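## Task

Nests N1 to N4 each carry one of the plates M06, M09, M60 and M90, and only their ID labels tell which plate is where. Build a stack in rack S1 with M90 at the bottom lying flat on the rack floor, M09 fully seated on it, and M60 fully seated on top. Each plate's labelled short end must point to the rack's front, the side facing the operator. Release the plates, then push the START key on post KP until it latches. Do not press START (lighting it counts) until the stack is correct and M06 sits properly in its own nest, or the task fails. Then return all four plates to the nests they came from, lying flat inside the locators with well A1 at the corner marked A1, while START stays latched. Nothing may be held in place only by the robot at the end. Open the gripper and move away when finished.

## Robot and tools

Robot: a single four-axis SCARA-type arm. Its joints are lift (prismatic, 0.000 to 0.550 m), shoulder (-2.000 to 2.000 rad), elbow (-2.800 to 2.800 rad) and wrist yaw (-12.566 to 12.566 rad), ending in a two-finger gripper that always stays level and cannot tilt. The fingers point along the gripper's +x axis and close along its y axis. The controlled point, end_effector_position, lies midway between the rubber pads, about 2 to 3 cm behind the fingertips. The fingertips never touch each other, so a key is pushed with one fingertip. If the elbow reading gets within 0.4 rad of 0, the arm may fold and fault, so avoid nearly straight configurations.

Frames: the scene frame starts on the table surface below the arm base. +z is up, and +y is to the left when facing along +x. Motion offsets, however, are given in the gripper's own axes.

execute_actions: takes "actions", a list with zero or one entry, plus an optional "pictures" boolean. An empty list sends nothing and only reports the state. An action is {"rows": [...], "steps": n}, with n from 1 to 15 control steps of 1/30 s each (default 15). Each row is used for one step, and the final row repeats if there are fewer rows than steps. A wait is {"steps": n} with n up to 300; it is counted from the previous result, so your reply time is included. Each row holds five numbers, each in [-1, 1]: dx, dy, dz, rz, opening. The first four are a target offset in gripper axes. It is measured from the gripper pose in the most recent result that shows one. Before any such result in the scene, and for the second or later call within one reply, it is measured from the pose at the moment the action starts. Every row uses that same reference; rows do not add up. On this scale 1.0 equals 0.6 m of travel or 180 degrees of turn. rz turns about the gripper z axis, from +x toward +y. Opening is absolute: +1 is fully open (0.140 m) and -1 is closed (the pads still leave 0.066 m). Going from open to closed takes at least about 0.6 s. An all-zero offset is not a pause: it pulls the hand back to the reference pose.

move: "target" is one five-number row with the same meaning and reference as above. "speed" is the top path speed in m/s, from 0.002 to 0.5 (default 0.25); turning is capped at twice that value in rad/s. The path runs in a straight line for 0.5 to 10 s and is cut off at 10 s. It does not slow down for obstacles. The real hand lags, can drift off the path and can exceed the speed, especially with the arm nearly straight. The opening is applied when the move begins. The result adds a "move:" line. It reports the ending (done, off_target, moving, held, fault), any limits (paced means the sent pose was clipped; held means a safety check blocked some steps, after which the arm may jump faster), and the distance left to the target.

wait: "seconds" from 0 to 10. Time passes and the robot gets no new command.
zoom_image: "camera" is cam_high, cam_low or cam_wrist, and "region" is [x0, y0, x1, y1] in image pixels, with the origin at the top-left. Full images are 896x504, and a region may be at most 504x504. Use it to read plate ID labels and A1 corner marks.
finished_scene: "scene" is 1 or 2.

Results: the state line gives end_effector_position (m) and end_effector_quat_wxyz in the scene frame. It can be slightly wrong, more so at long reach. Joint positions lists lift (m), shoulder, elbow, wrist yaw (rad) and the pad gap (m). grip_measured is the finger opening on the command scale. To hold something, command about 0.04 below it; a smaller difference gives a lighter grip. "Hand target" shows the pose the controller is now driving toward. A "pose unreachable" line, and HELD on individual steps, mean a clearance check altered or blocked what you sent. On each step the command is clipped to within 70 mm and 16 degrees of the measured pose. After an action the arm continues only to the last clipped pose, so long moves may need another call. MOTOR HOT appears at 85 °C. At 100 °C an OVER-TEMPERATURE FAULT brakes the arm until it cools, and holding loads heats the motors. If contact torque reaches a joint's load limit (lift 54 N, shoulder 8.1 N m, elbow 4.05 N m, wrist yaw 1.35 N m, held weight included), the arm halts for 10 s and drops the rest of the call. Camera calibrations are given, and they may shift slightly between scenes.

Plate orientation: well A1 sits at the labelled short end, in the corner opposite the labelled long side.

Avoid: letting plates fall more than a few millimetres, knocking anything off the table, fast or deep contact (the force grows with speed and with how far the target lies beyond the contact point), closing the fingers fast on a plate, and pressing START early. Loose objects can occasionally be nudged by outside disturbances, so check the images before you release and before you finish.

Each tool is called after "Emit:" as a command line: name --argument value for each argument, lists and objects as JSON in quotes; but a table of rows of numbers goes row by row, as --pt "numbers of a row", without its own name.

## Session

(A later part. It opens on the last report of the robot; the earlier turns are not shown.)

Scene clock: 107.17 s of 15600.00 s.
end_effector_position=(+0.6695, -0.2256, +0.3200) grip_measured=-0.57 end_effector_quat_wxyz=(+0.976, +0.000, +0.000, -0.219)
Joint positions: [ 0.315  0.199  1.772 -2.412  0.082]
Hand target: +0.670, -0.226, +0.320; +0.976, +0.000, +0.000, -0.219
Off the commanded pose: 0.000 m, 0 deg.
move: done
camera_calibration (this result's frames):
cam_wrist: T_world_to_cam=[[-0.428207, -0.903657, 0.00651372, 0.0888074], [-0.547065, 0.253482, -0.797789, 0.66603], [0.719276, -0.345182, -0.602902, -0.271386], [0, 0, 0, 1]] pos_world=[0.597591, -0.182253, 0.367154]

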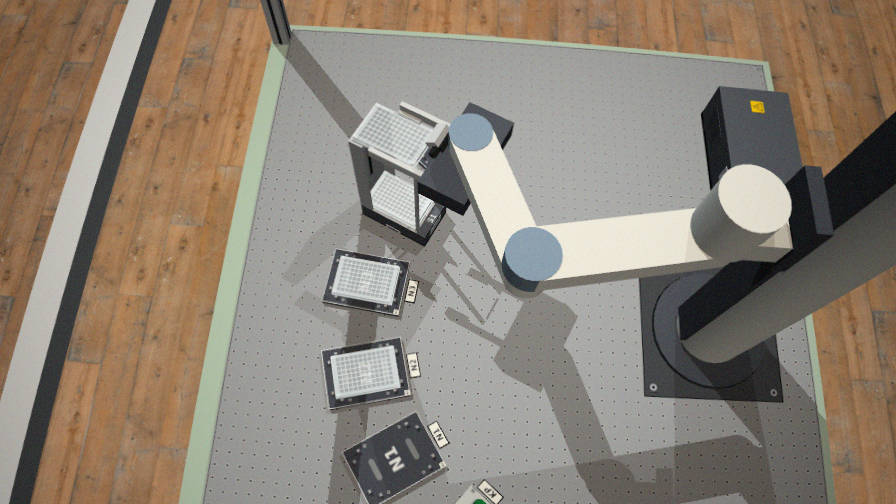

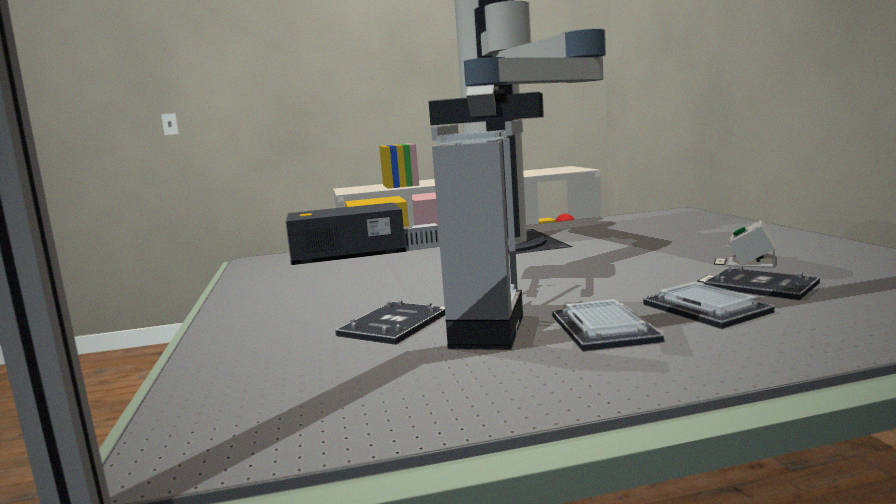

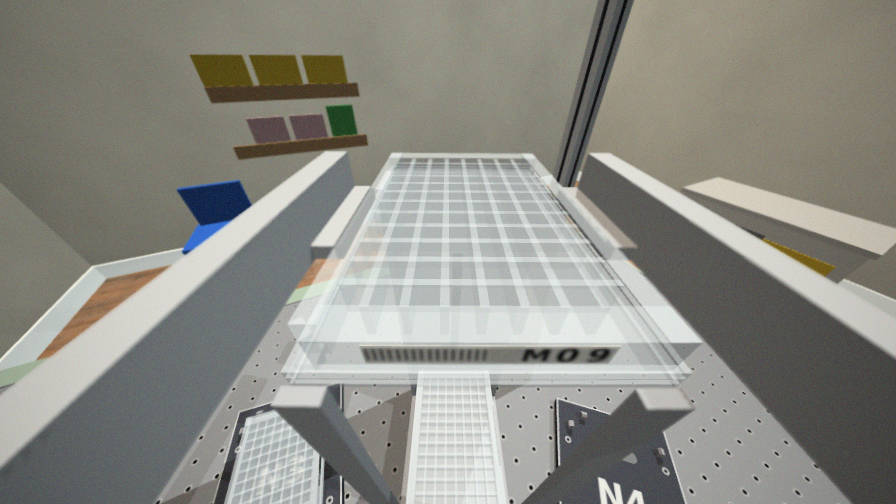

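Left side is tight; nudge forward slightly.

Emit:
move --target '[0.001,0,0,-0.001,-0.62]' --speed 0.02

Emit:
move --target '[0,0,-0.02,0,-0.62]' --speed 0.012

Scene clock: 110.77 s of 15600.00 s.
end_effector_position=(+0.6698, -0.2256, +0.3200) grip_measured=-0.57 end_effector_quat_wxyz=(+0.975, +0.000, +0.000, -0.220)
Joint positions: [ 0.315  0.199  1.774 -2.417  0.082]
Hand target: +0.670, -0.226, +0.320; +0.975, +0.000, +0.000, -0.220
Off the commanded pose: 0.000 m, 0 deg.
move: done
camera_calibration (this result's frames):
cam_wrist: T_world_to_cam=[[-0.430259, -0.902682, 0.00651372, 0.0905402], [-0.546488, 0.254724, -0.797789, 0.666087], [0.71849, -0.346815, -0.602902, -0.271442], [0, 0, 0, 1]] pos_world=[0.597992, -0.182079, 0.367154]

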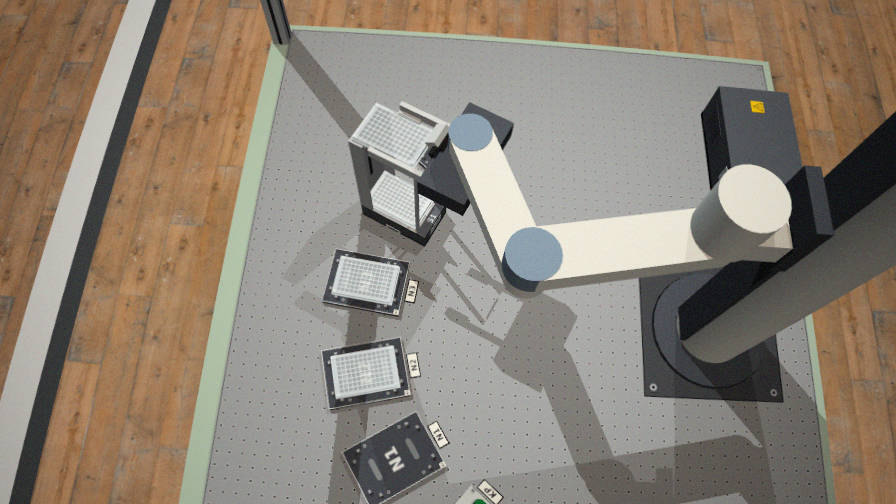

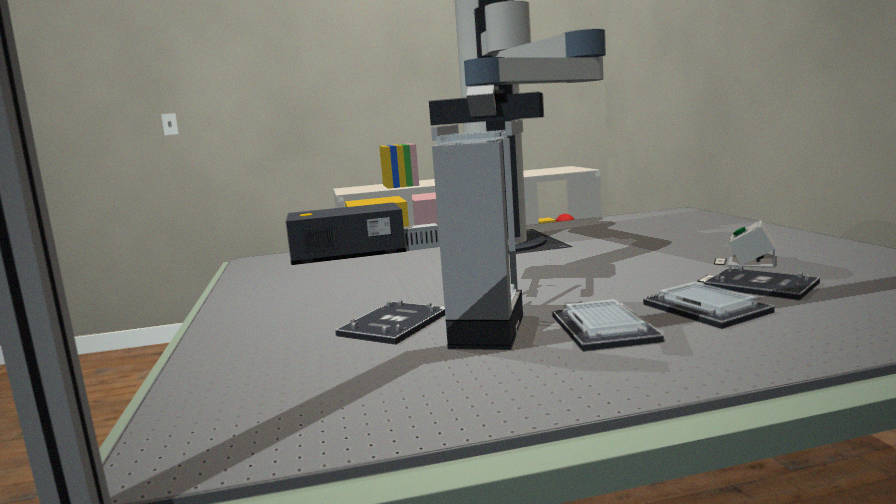

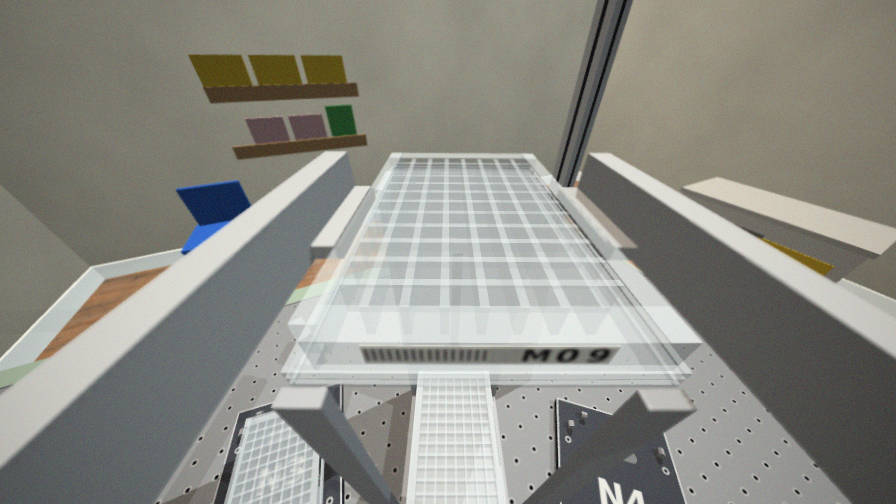

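Scene clock: 112.00 s of 15600.00 s.
end_effector_position=(+0.6696, -0.2256, +0.3080) grip_measured=-0.57 end_effector_quat_wxyz=(+0.975, +0.000, +0.000, -0.220)
Joint positions: [ 0.303  0.199  1.773 -2.416  0.082]
Hand target: +0.670, -0.226, +0.308; +0.975, +0.000, +0.000, -0.220
Off the commanded pose: 0.000 m, 0 deg.
move: done
camera_calibration (this result's frames):
cam_wrist: T_world_to_cam=[[-0.430778, -0.902434, 0.00651372, 0.0909146], [-0.546341, 0.255038, -0.797789, 0.656418], [0.718291, -0.347229, -0.602902, -0.278494], [0, 0, 0, 1]] pos_world=[0.597832, -0.182069, 0.355186]

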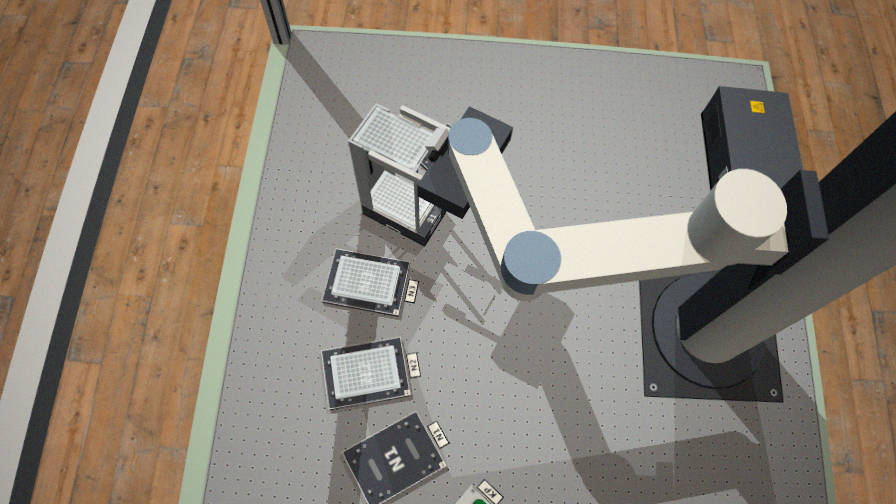

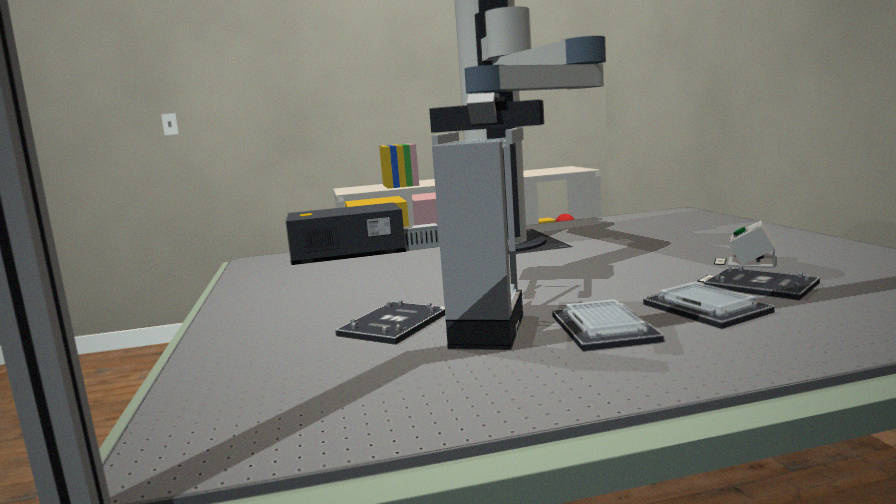

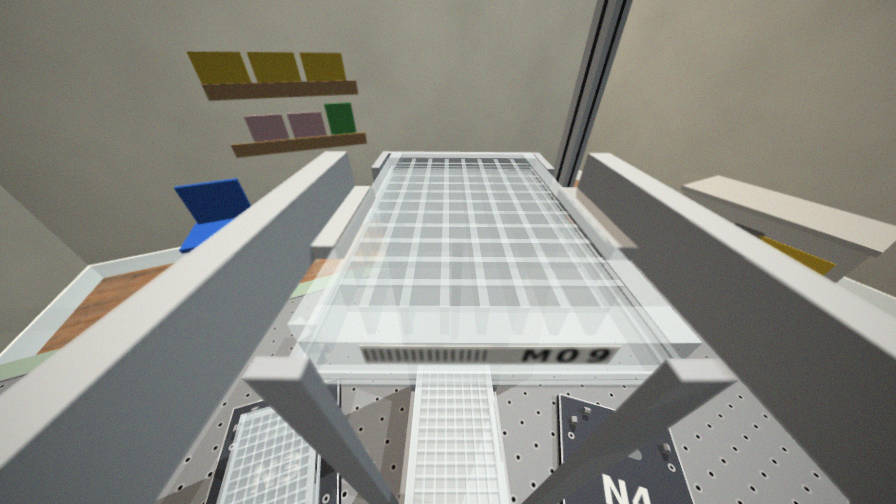

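Emit:
move --target '[0,0,-0.35,0,-0.62]' --speed 0.15

Emit:
move --target '[0,0,-0.0235,0,-0.62]' --speed 0.015

Emit:
move --target '[0,0,0,0,0.3]'

Emit:
move --target '[-0.27,0,0.004,0,0.3]' --speed 0.3

Scene clock: 117.53 s of 15600.00 s.
end_effector_position=(+0.6696, -0.2256, +0.0979) grip_measured=-0.57 end_effector_quat_wxyz=(+0.975, +0.000, +0.000, -0.220)
Joint positions: [ 0.093  0.2    1.772 -2.416  0.082]
Hand target: +0.670, -0.226, +0.098; +0.975, +0.000, +0.000, -0.220
Off the commanded pose: 0.000 m, 0 deg.
After step 90, 0.80 s passed at rest.
move: done
camera_calibration (this result's frames):
cam_wrist: T_world_to_cam=[[-0.430816, -0.902416, 0.00651372, 0.0923212], [-0.54633, 0.255061, -0.797789, 0.488788], [0.718276, -0.347259, -0.602902, -0.405116], [0, 0, 0, 1]] pos_world=[0.597798, -0.182039, 0.145103]

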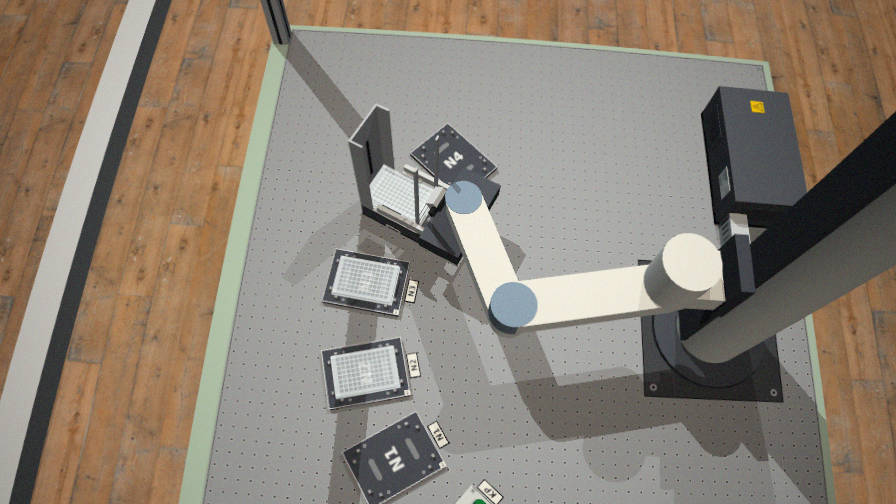

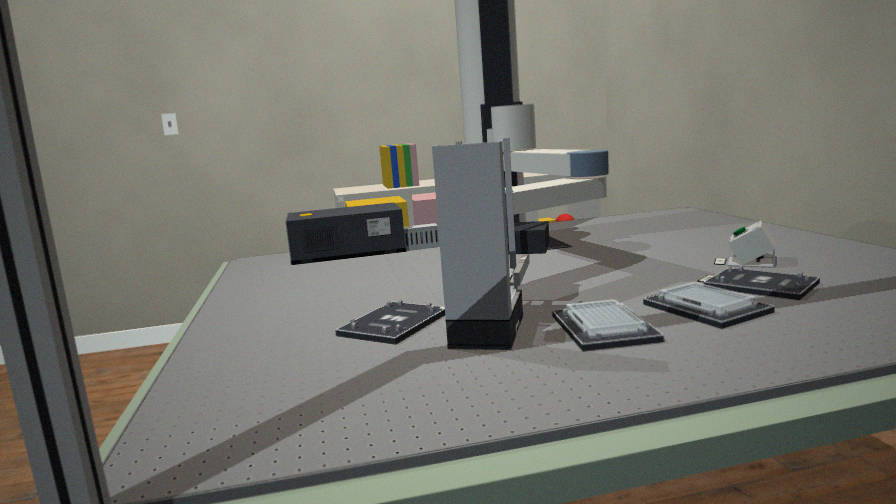

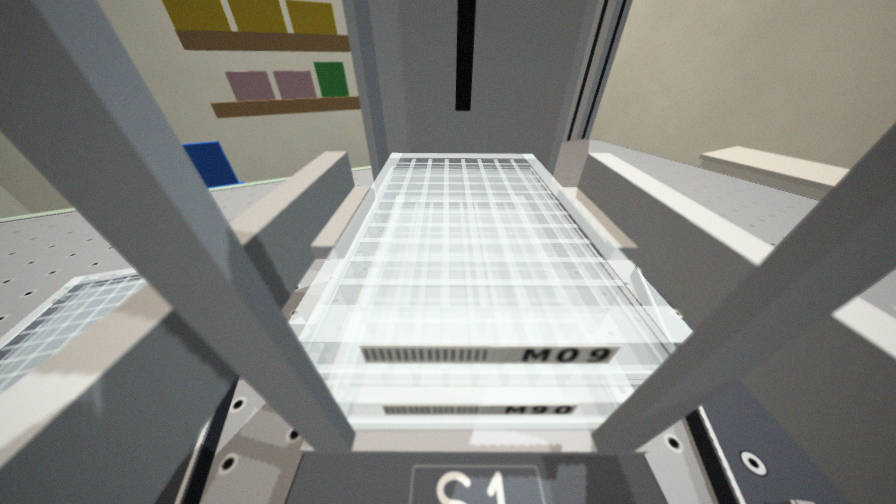

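Scene clock: 118.70 s of 15600.00 s.
end_effector_position=(+0.6696, -0.2256, +0.0842) grip_measured=-0.57 end_effector_quat_wxyz=(+0.975, +0.000, +0.000, -0.220)
Joint positions: [ 0.079  0.2    1.772 -2.416  0.082]
Hand target: +0.670, -0.226, +0.084; +0.975, +0.000, +0.000, -0.220
Off the commanded pose: 0.000 m, 0 deg.
move: done
camera_calibration (this result's frames):
cam_wrist: T_world_to_cam=[[-0.43081, -0.902419, 0.00651372, 0.0924082], [-0.546332, 0.255057, -0.797789, 0.477865], [0.718278, -0.347254, -0.602902, -0.413344], [0, 0, 0, 1]] pos_world=[0.597779, -0.182027, 0.131427]

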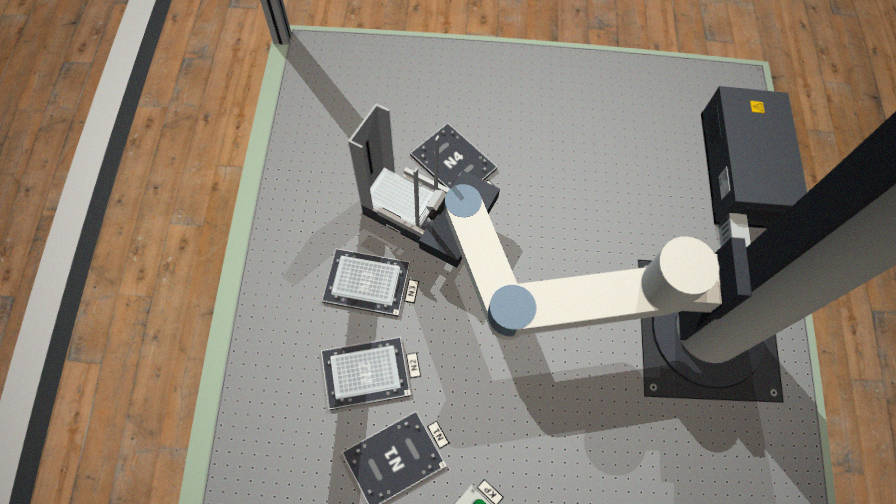

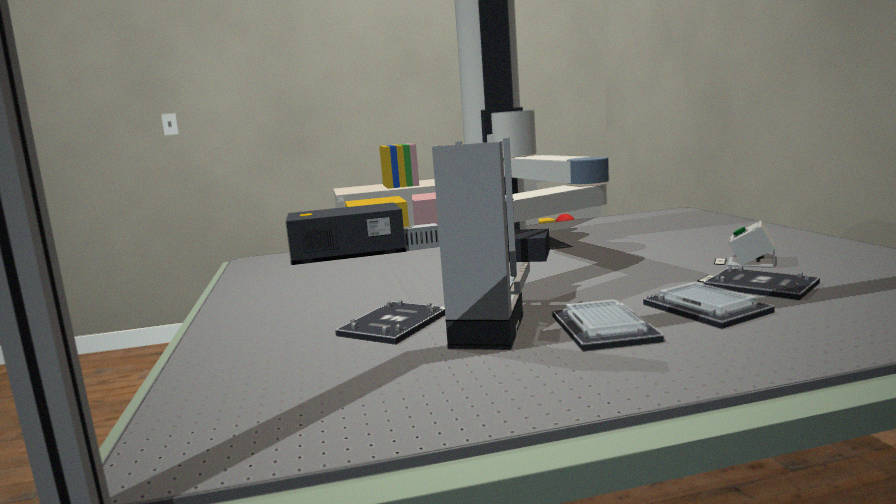

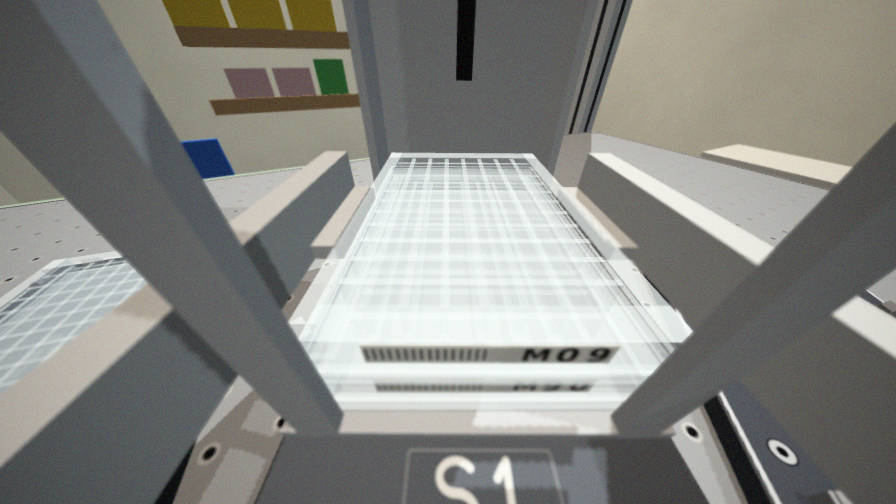

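Scene clock: 119.20 s of 15600.00 s.
end_effector_position=(+0.6696, -0.2256, +0.0843) grip_measured=+0.30 end_effector_quat_wxyz=(+0.975, +0.000, +0.000, -0.220)
Joint positions: [ 0.079  0.2    1.772 -2.416  0.114]
Hand target: +0.670, -0.226, +0.084; +0.975, +0.000, +0.000, -0.220
Off the commanded pose: 0.000 m, 0 deg.
move: done
camera_calibration (this result's frames):
cam_wrist: T_world_to_cam=[[-0.430809, -0.90242, 0.00651372, 0.0924072], [-0.546333, 0.255057, -0.797789, 0.477914], [0.718279, -0.347253, -0.602902, -0.413307], [0, 0, 0, 1]] pos_world=[0.597779, -0.182027, 0.131488]

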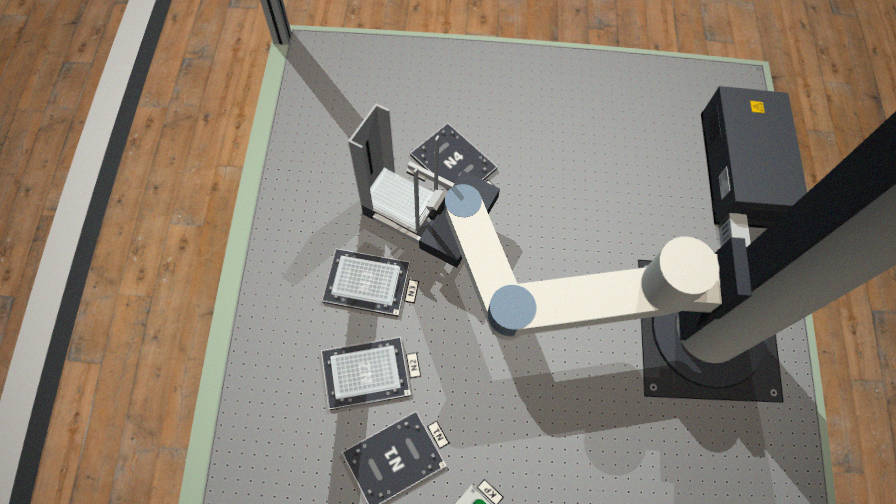

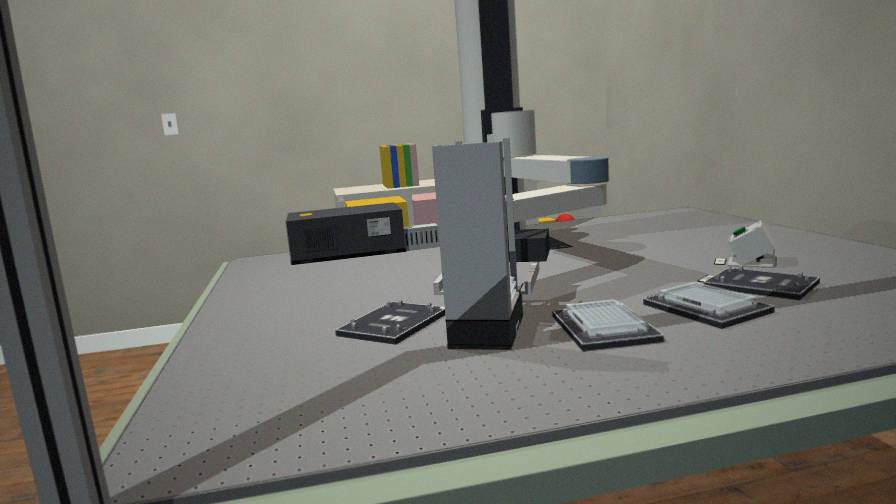

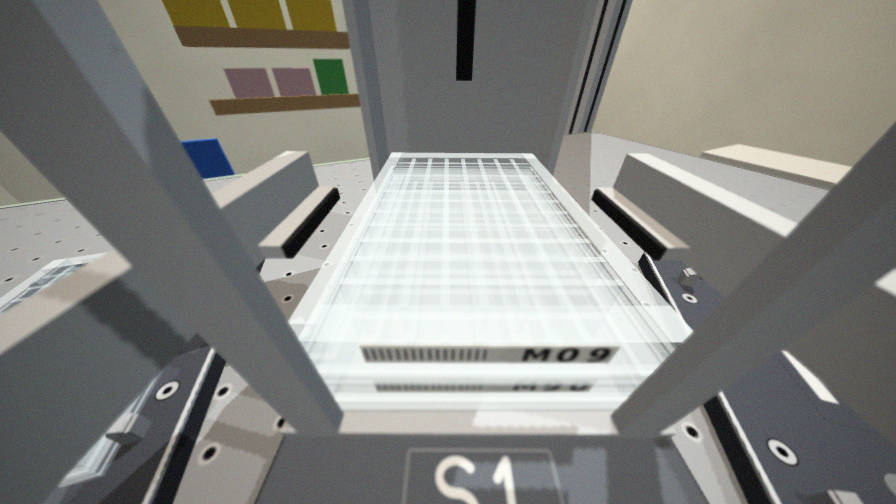

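Scene clock: 120.17 s of 15600.00 s.
end_effector_position=(+0.5233, -0.1560, +0.0866) grip_measured=+0.30 end_effector_quat_wxyz=(+0.975, +0.000, +0.000, -0.220)
Joint positions: [ 0.082  0.538  0.955 -1.938  0.114]
Hand target: +0.523, -0.156, +0.087; +0.975, +0.000, +0.000, -0.220
Off the commanded pose: 0.000 m, 0 deg.
move: done
camera_calibration (this result's frames):
cam_wrist: T_world_to_cam=[[-0.430952, -0.902351, 0.00651372, 0.0922633], [-0.546292, 0.255144, -0.797789, 0.382092], [0.718224, -0.347367, -0.602902, -0.282622], [0, 0, 0, 1]] pos_world=[0.451481, -0.112408, 0.133834]

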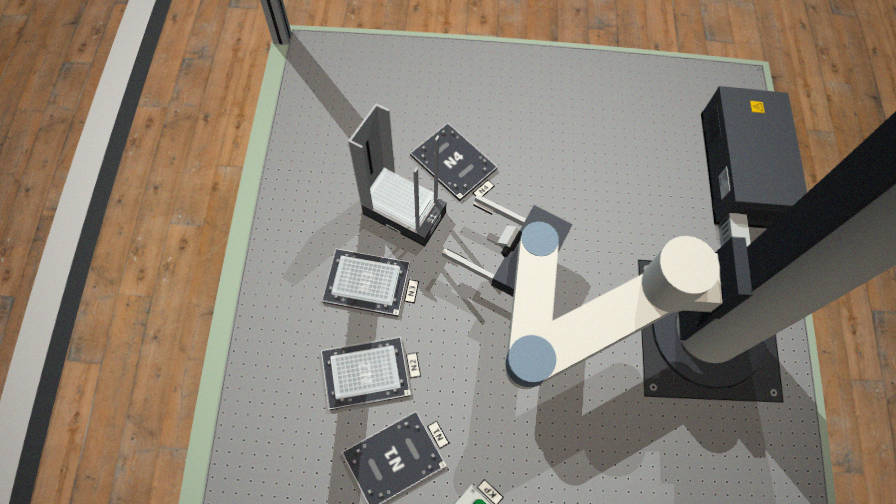

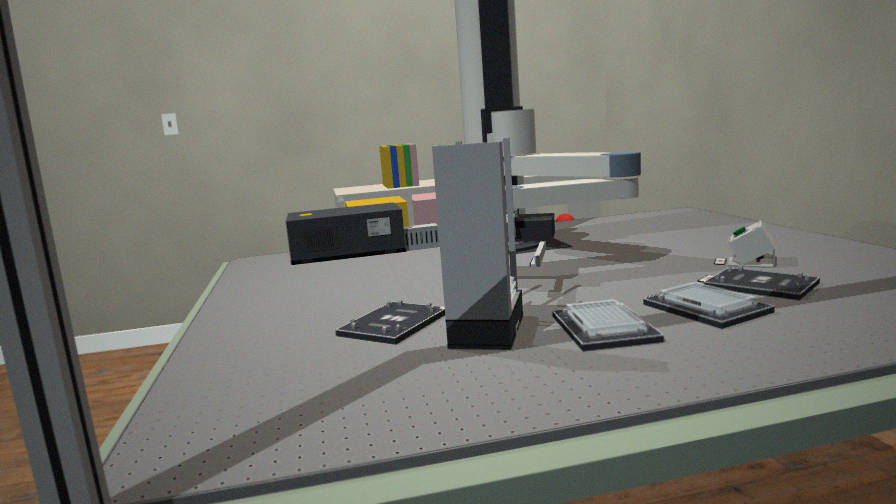

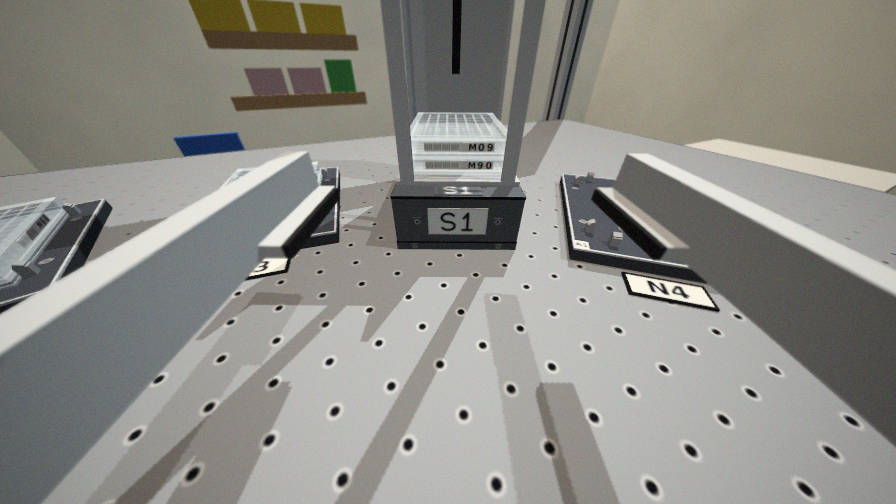

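Emit:
move --target '[0.0765,0.5665,0,0.214,0]' --speed 0.4

Scene clock: 126.17 s of 15600.00 s.
end_effector_position=(+0.7108, +0.1313, +0.0866) grip_measured=+0.00 end_effector_quat_wxyz=(+0.994, +0.000, +0.000, +0.114)
Joint positions: [ 0.082  0.844  1.822 -2.439  0.103]
Hand target: +0.711, +0.131, +0.087; +0.994, +0.000, +0.000, +0.114
Off the commanded pose: 0.000 m, 0 deg.
After step 90, 1.63 s passed at rest.
move: done
camera_calibration (this result's frames):
cam_wrist: T_world_to_cam=[[0.225056, -0.974324, 0.00651372, -0.024545], [-0.586277, -0.140756, -0.797789, 0.491649], [0.778221, 0.175729, -0.602902, -0.428826], [0, 0, 0, 1]] pos_world=[0.627488, 0.120645, 0.133852]

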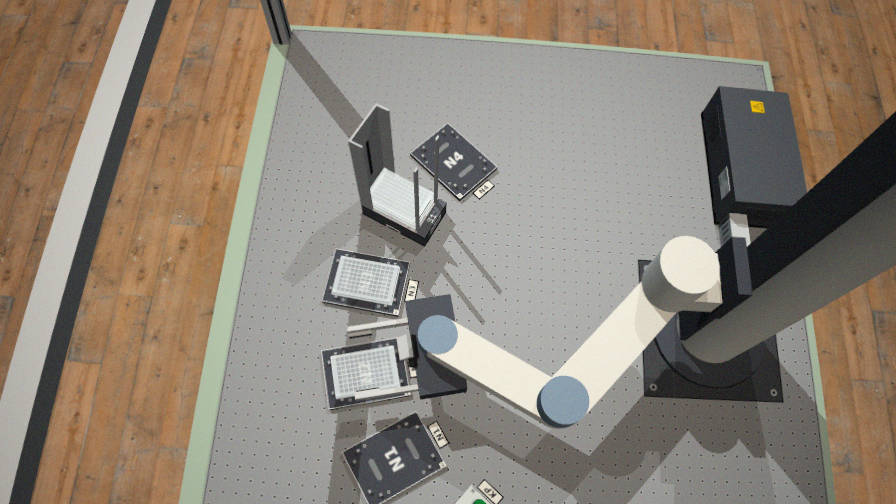

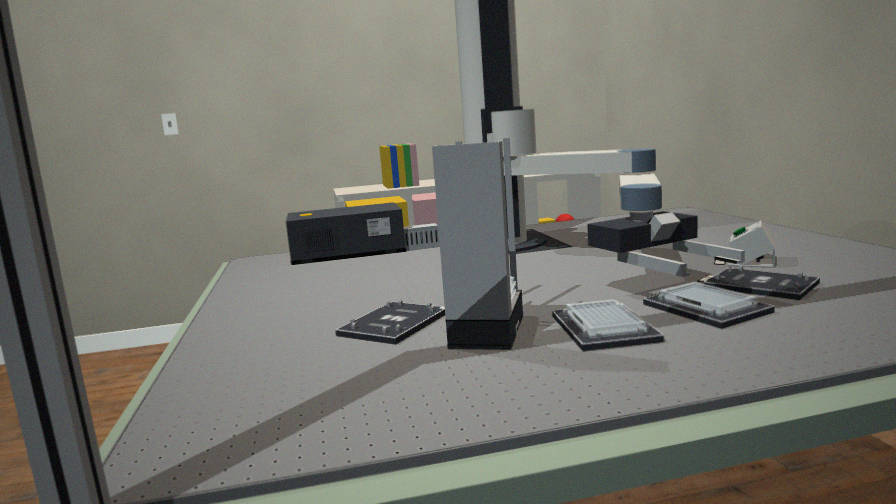

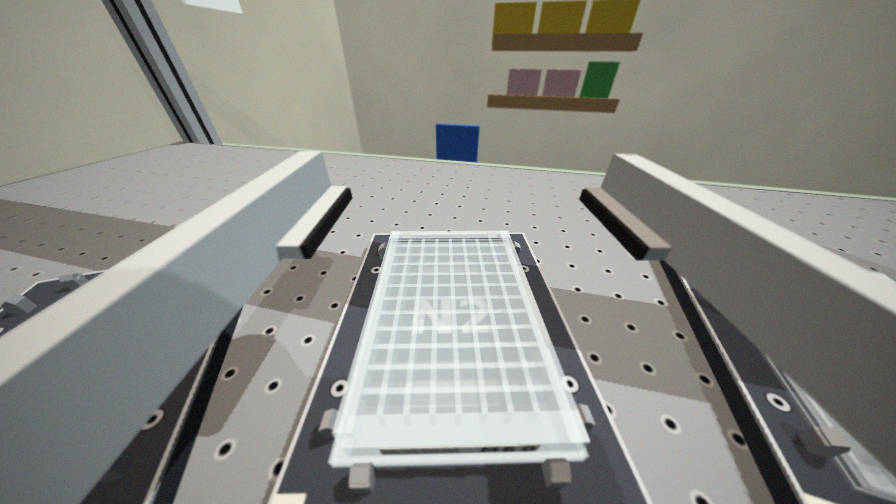

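Emit:
move --target '[-0.0035,0.01,0,0.008,0]'

Scene clock: 128.83 s of 15600.00 s.
end_effector_position=(+0.7074, +0.1366, +0.0866) grip_measured=+0.00 end_effector_quat_wxyz=(+0.992, +0.000, +0.000, +0.126)
Joint positions: [ 0.082  0.856  1.81  -2.413  0.103]
Hand target: +0.707, +0.137, +0.087; +0.992, +0.000, +0.000, +0.126
Off the commanded pose: 0.000 m, 0 deg.
move: done
camera_calibration (this result's frames):
cam_wrist: T_world_to_cam=[[0.249271, -0.968412, 0.00651372, -0.0365415], [-0.582587, -0.155325, -0.797789, 0.489802], [0.7736, 0.195071, -0.602902, -0.426511], [0, 0, 0, 1]] pos_world=[0.62441, 0.123891, 0.133852]

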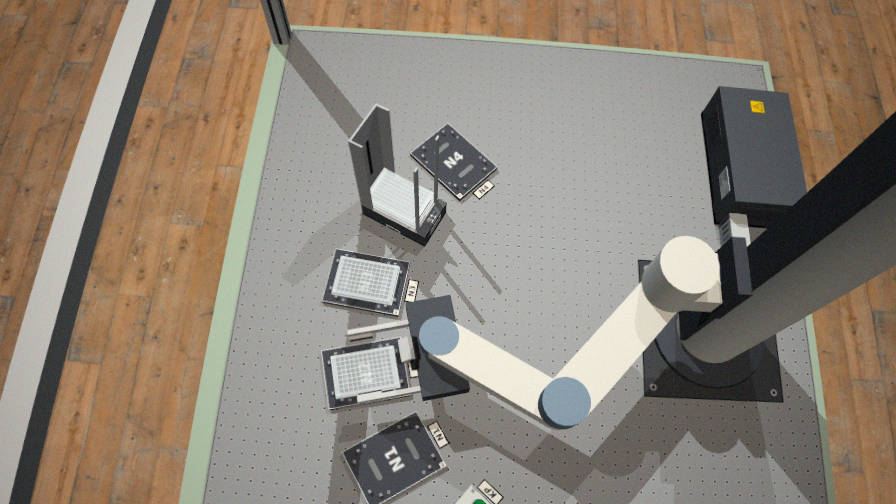

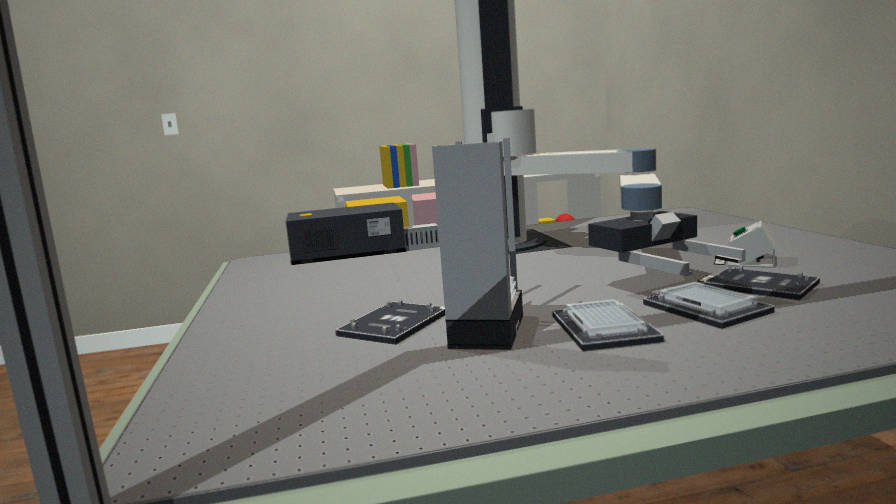

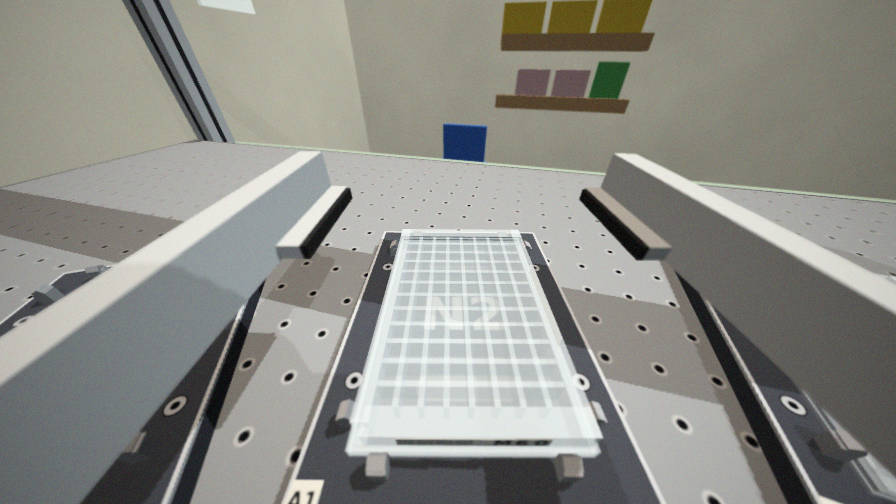

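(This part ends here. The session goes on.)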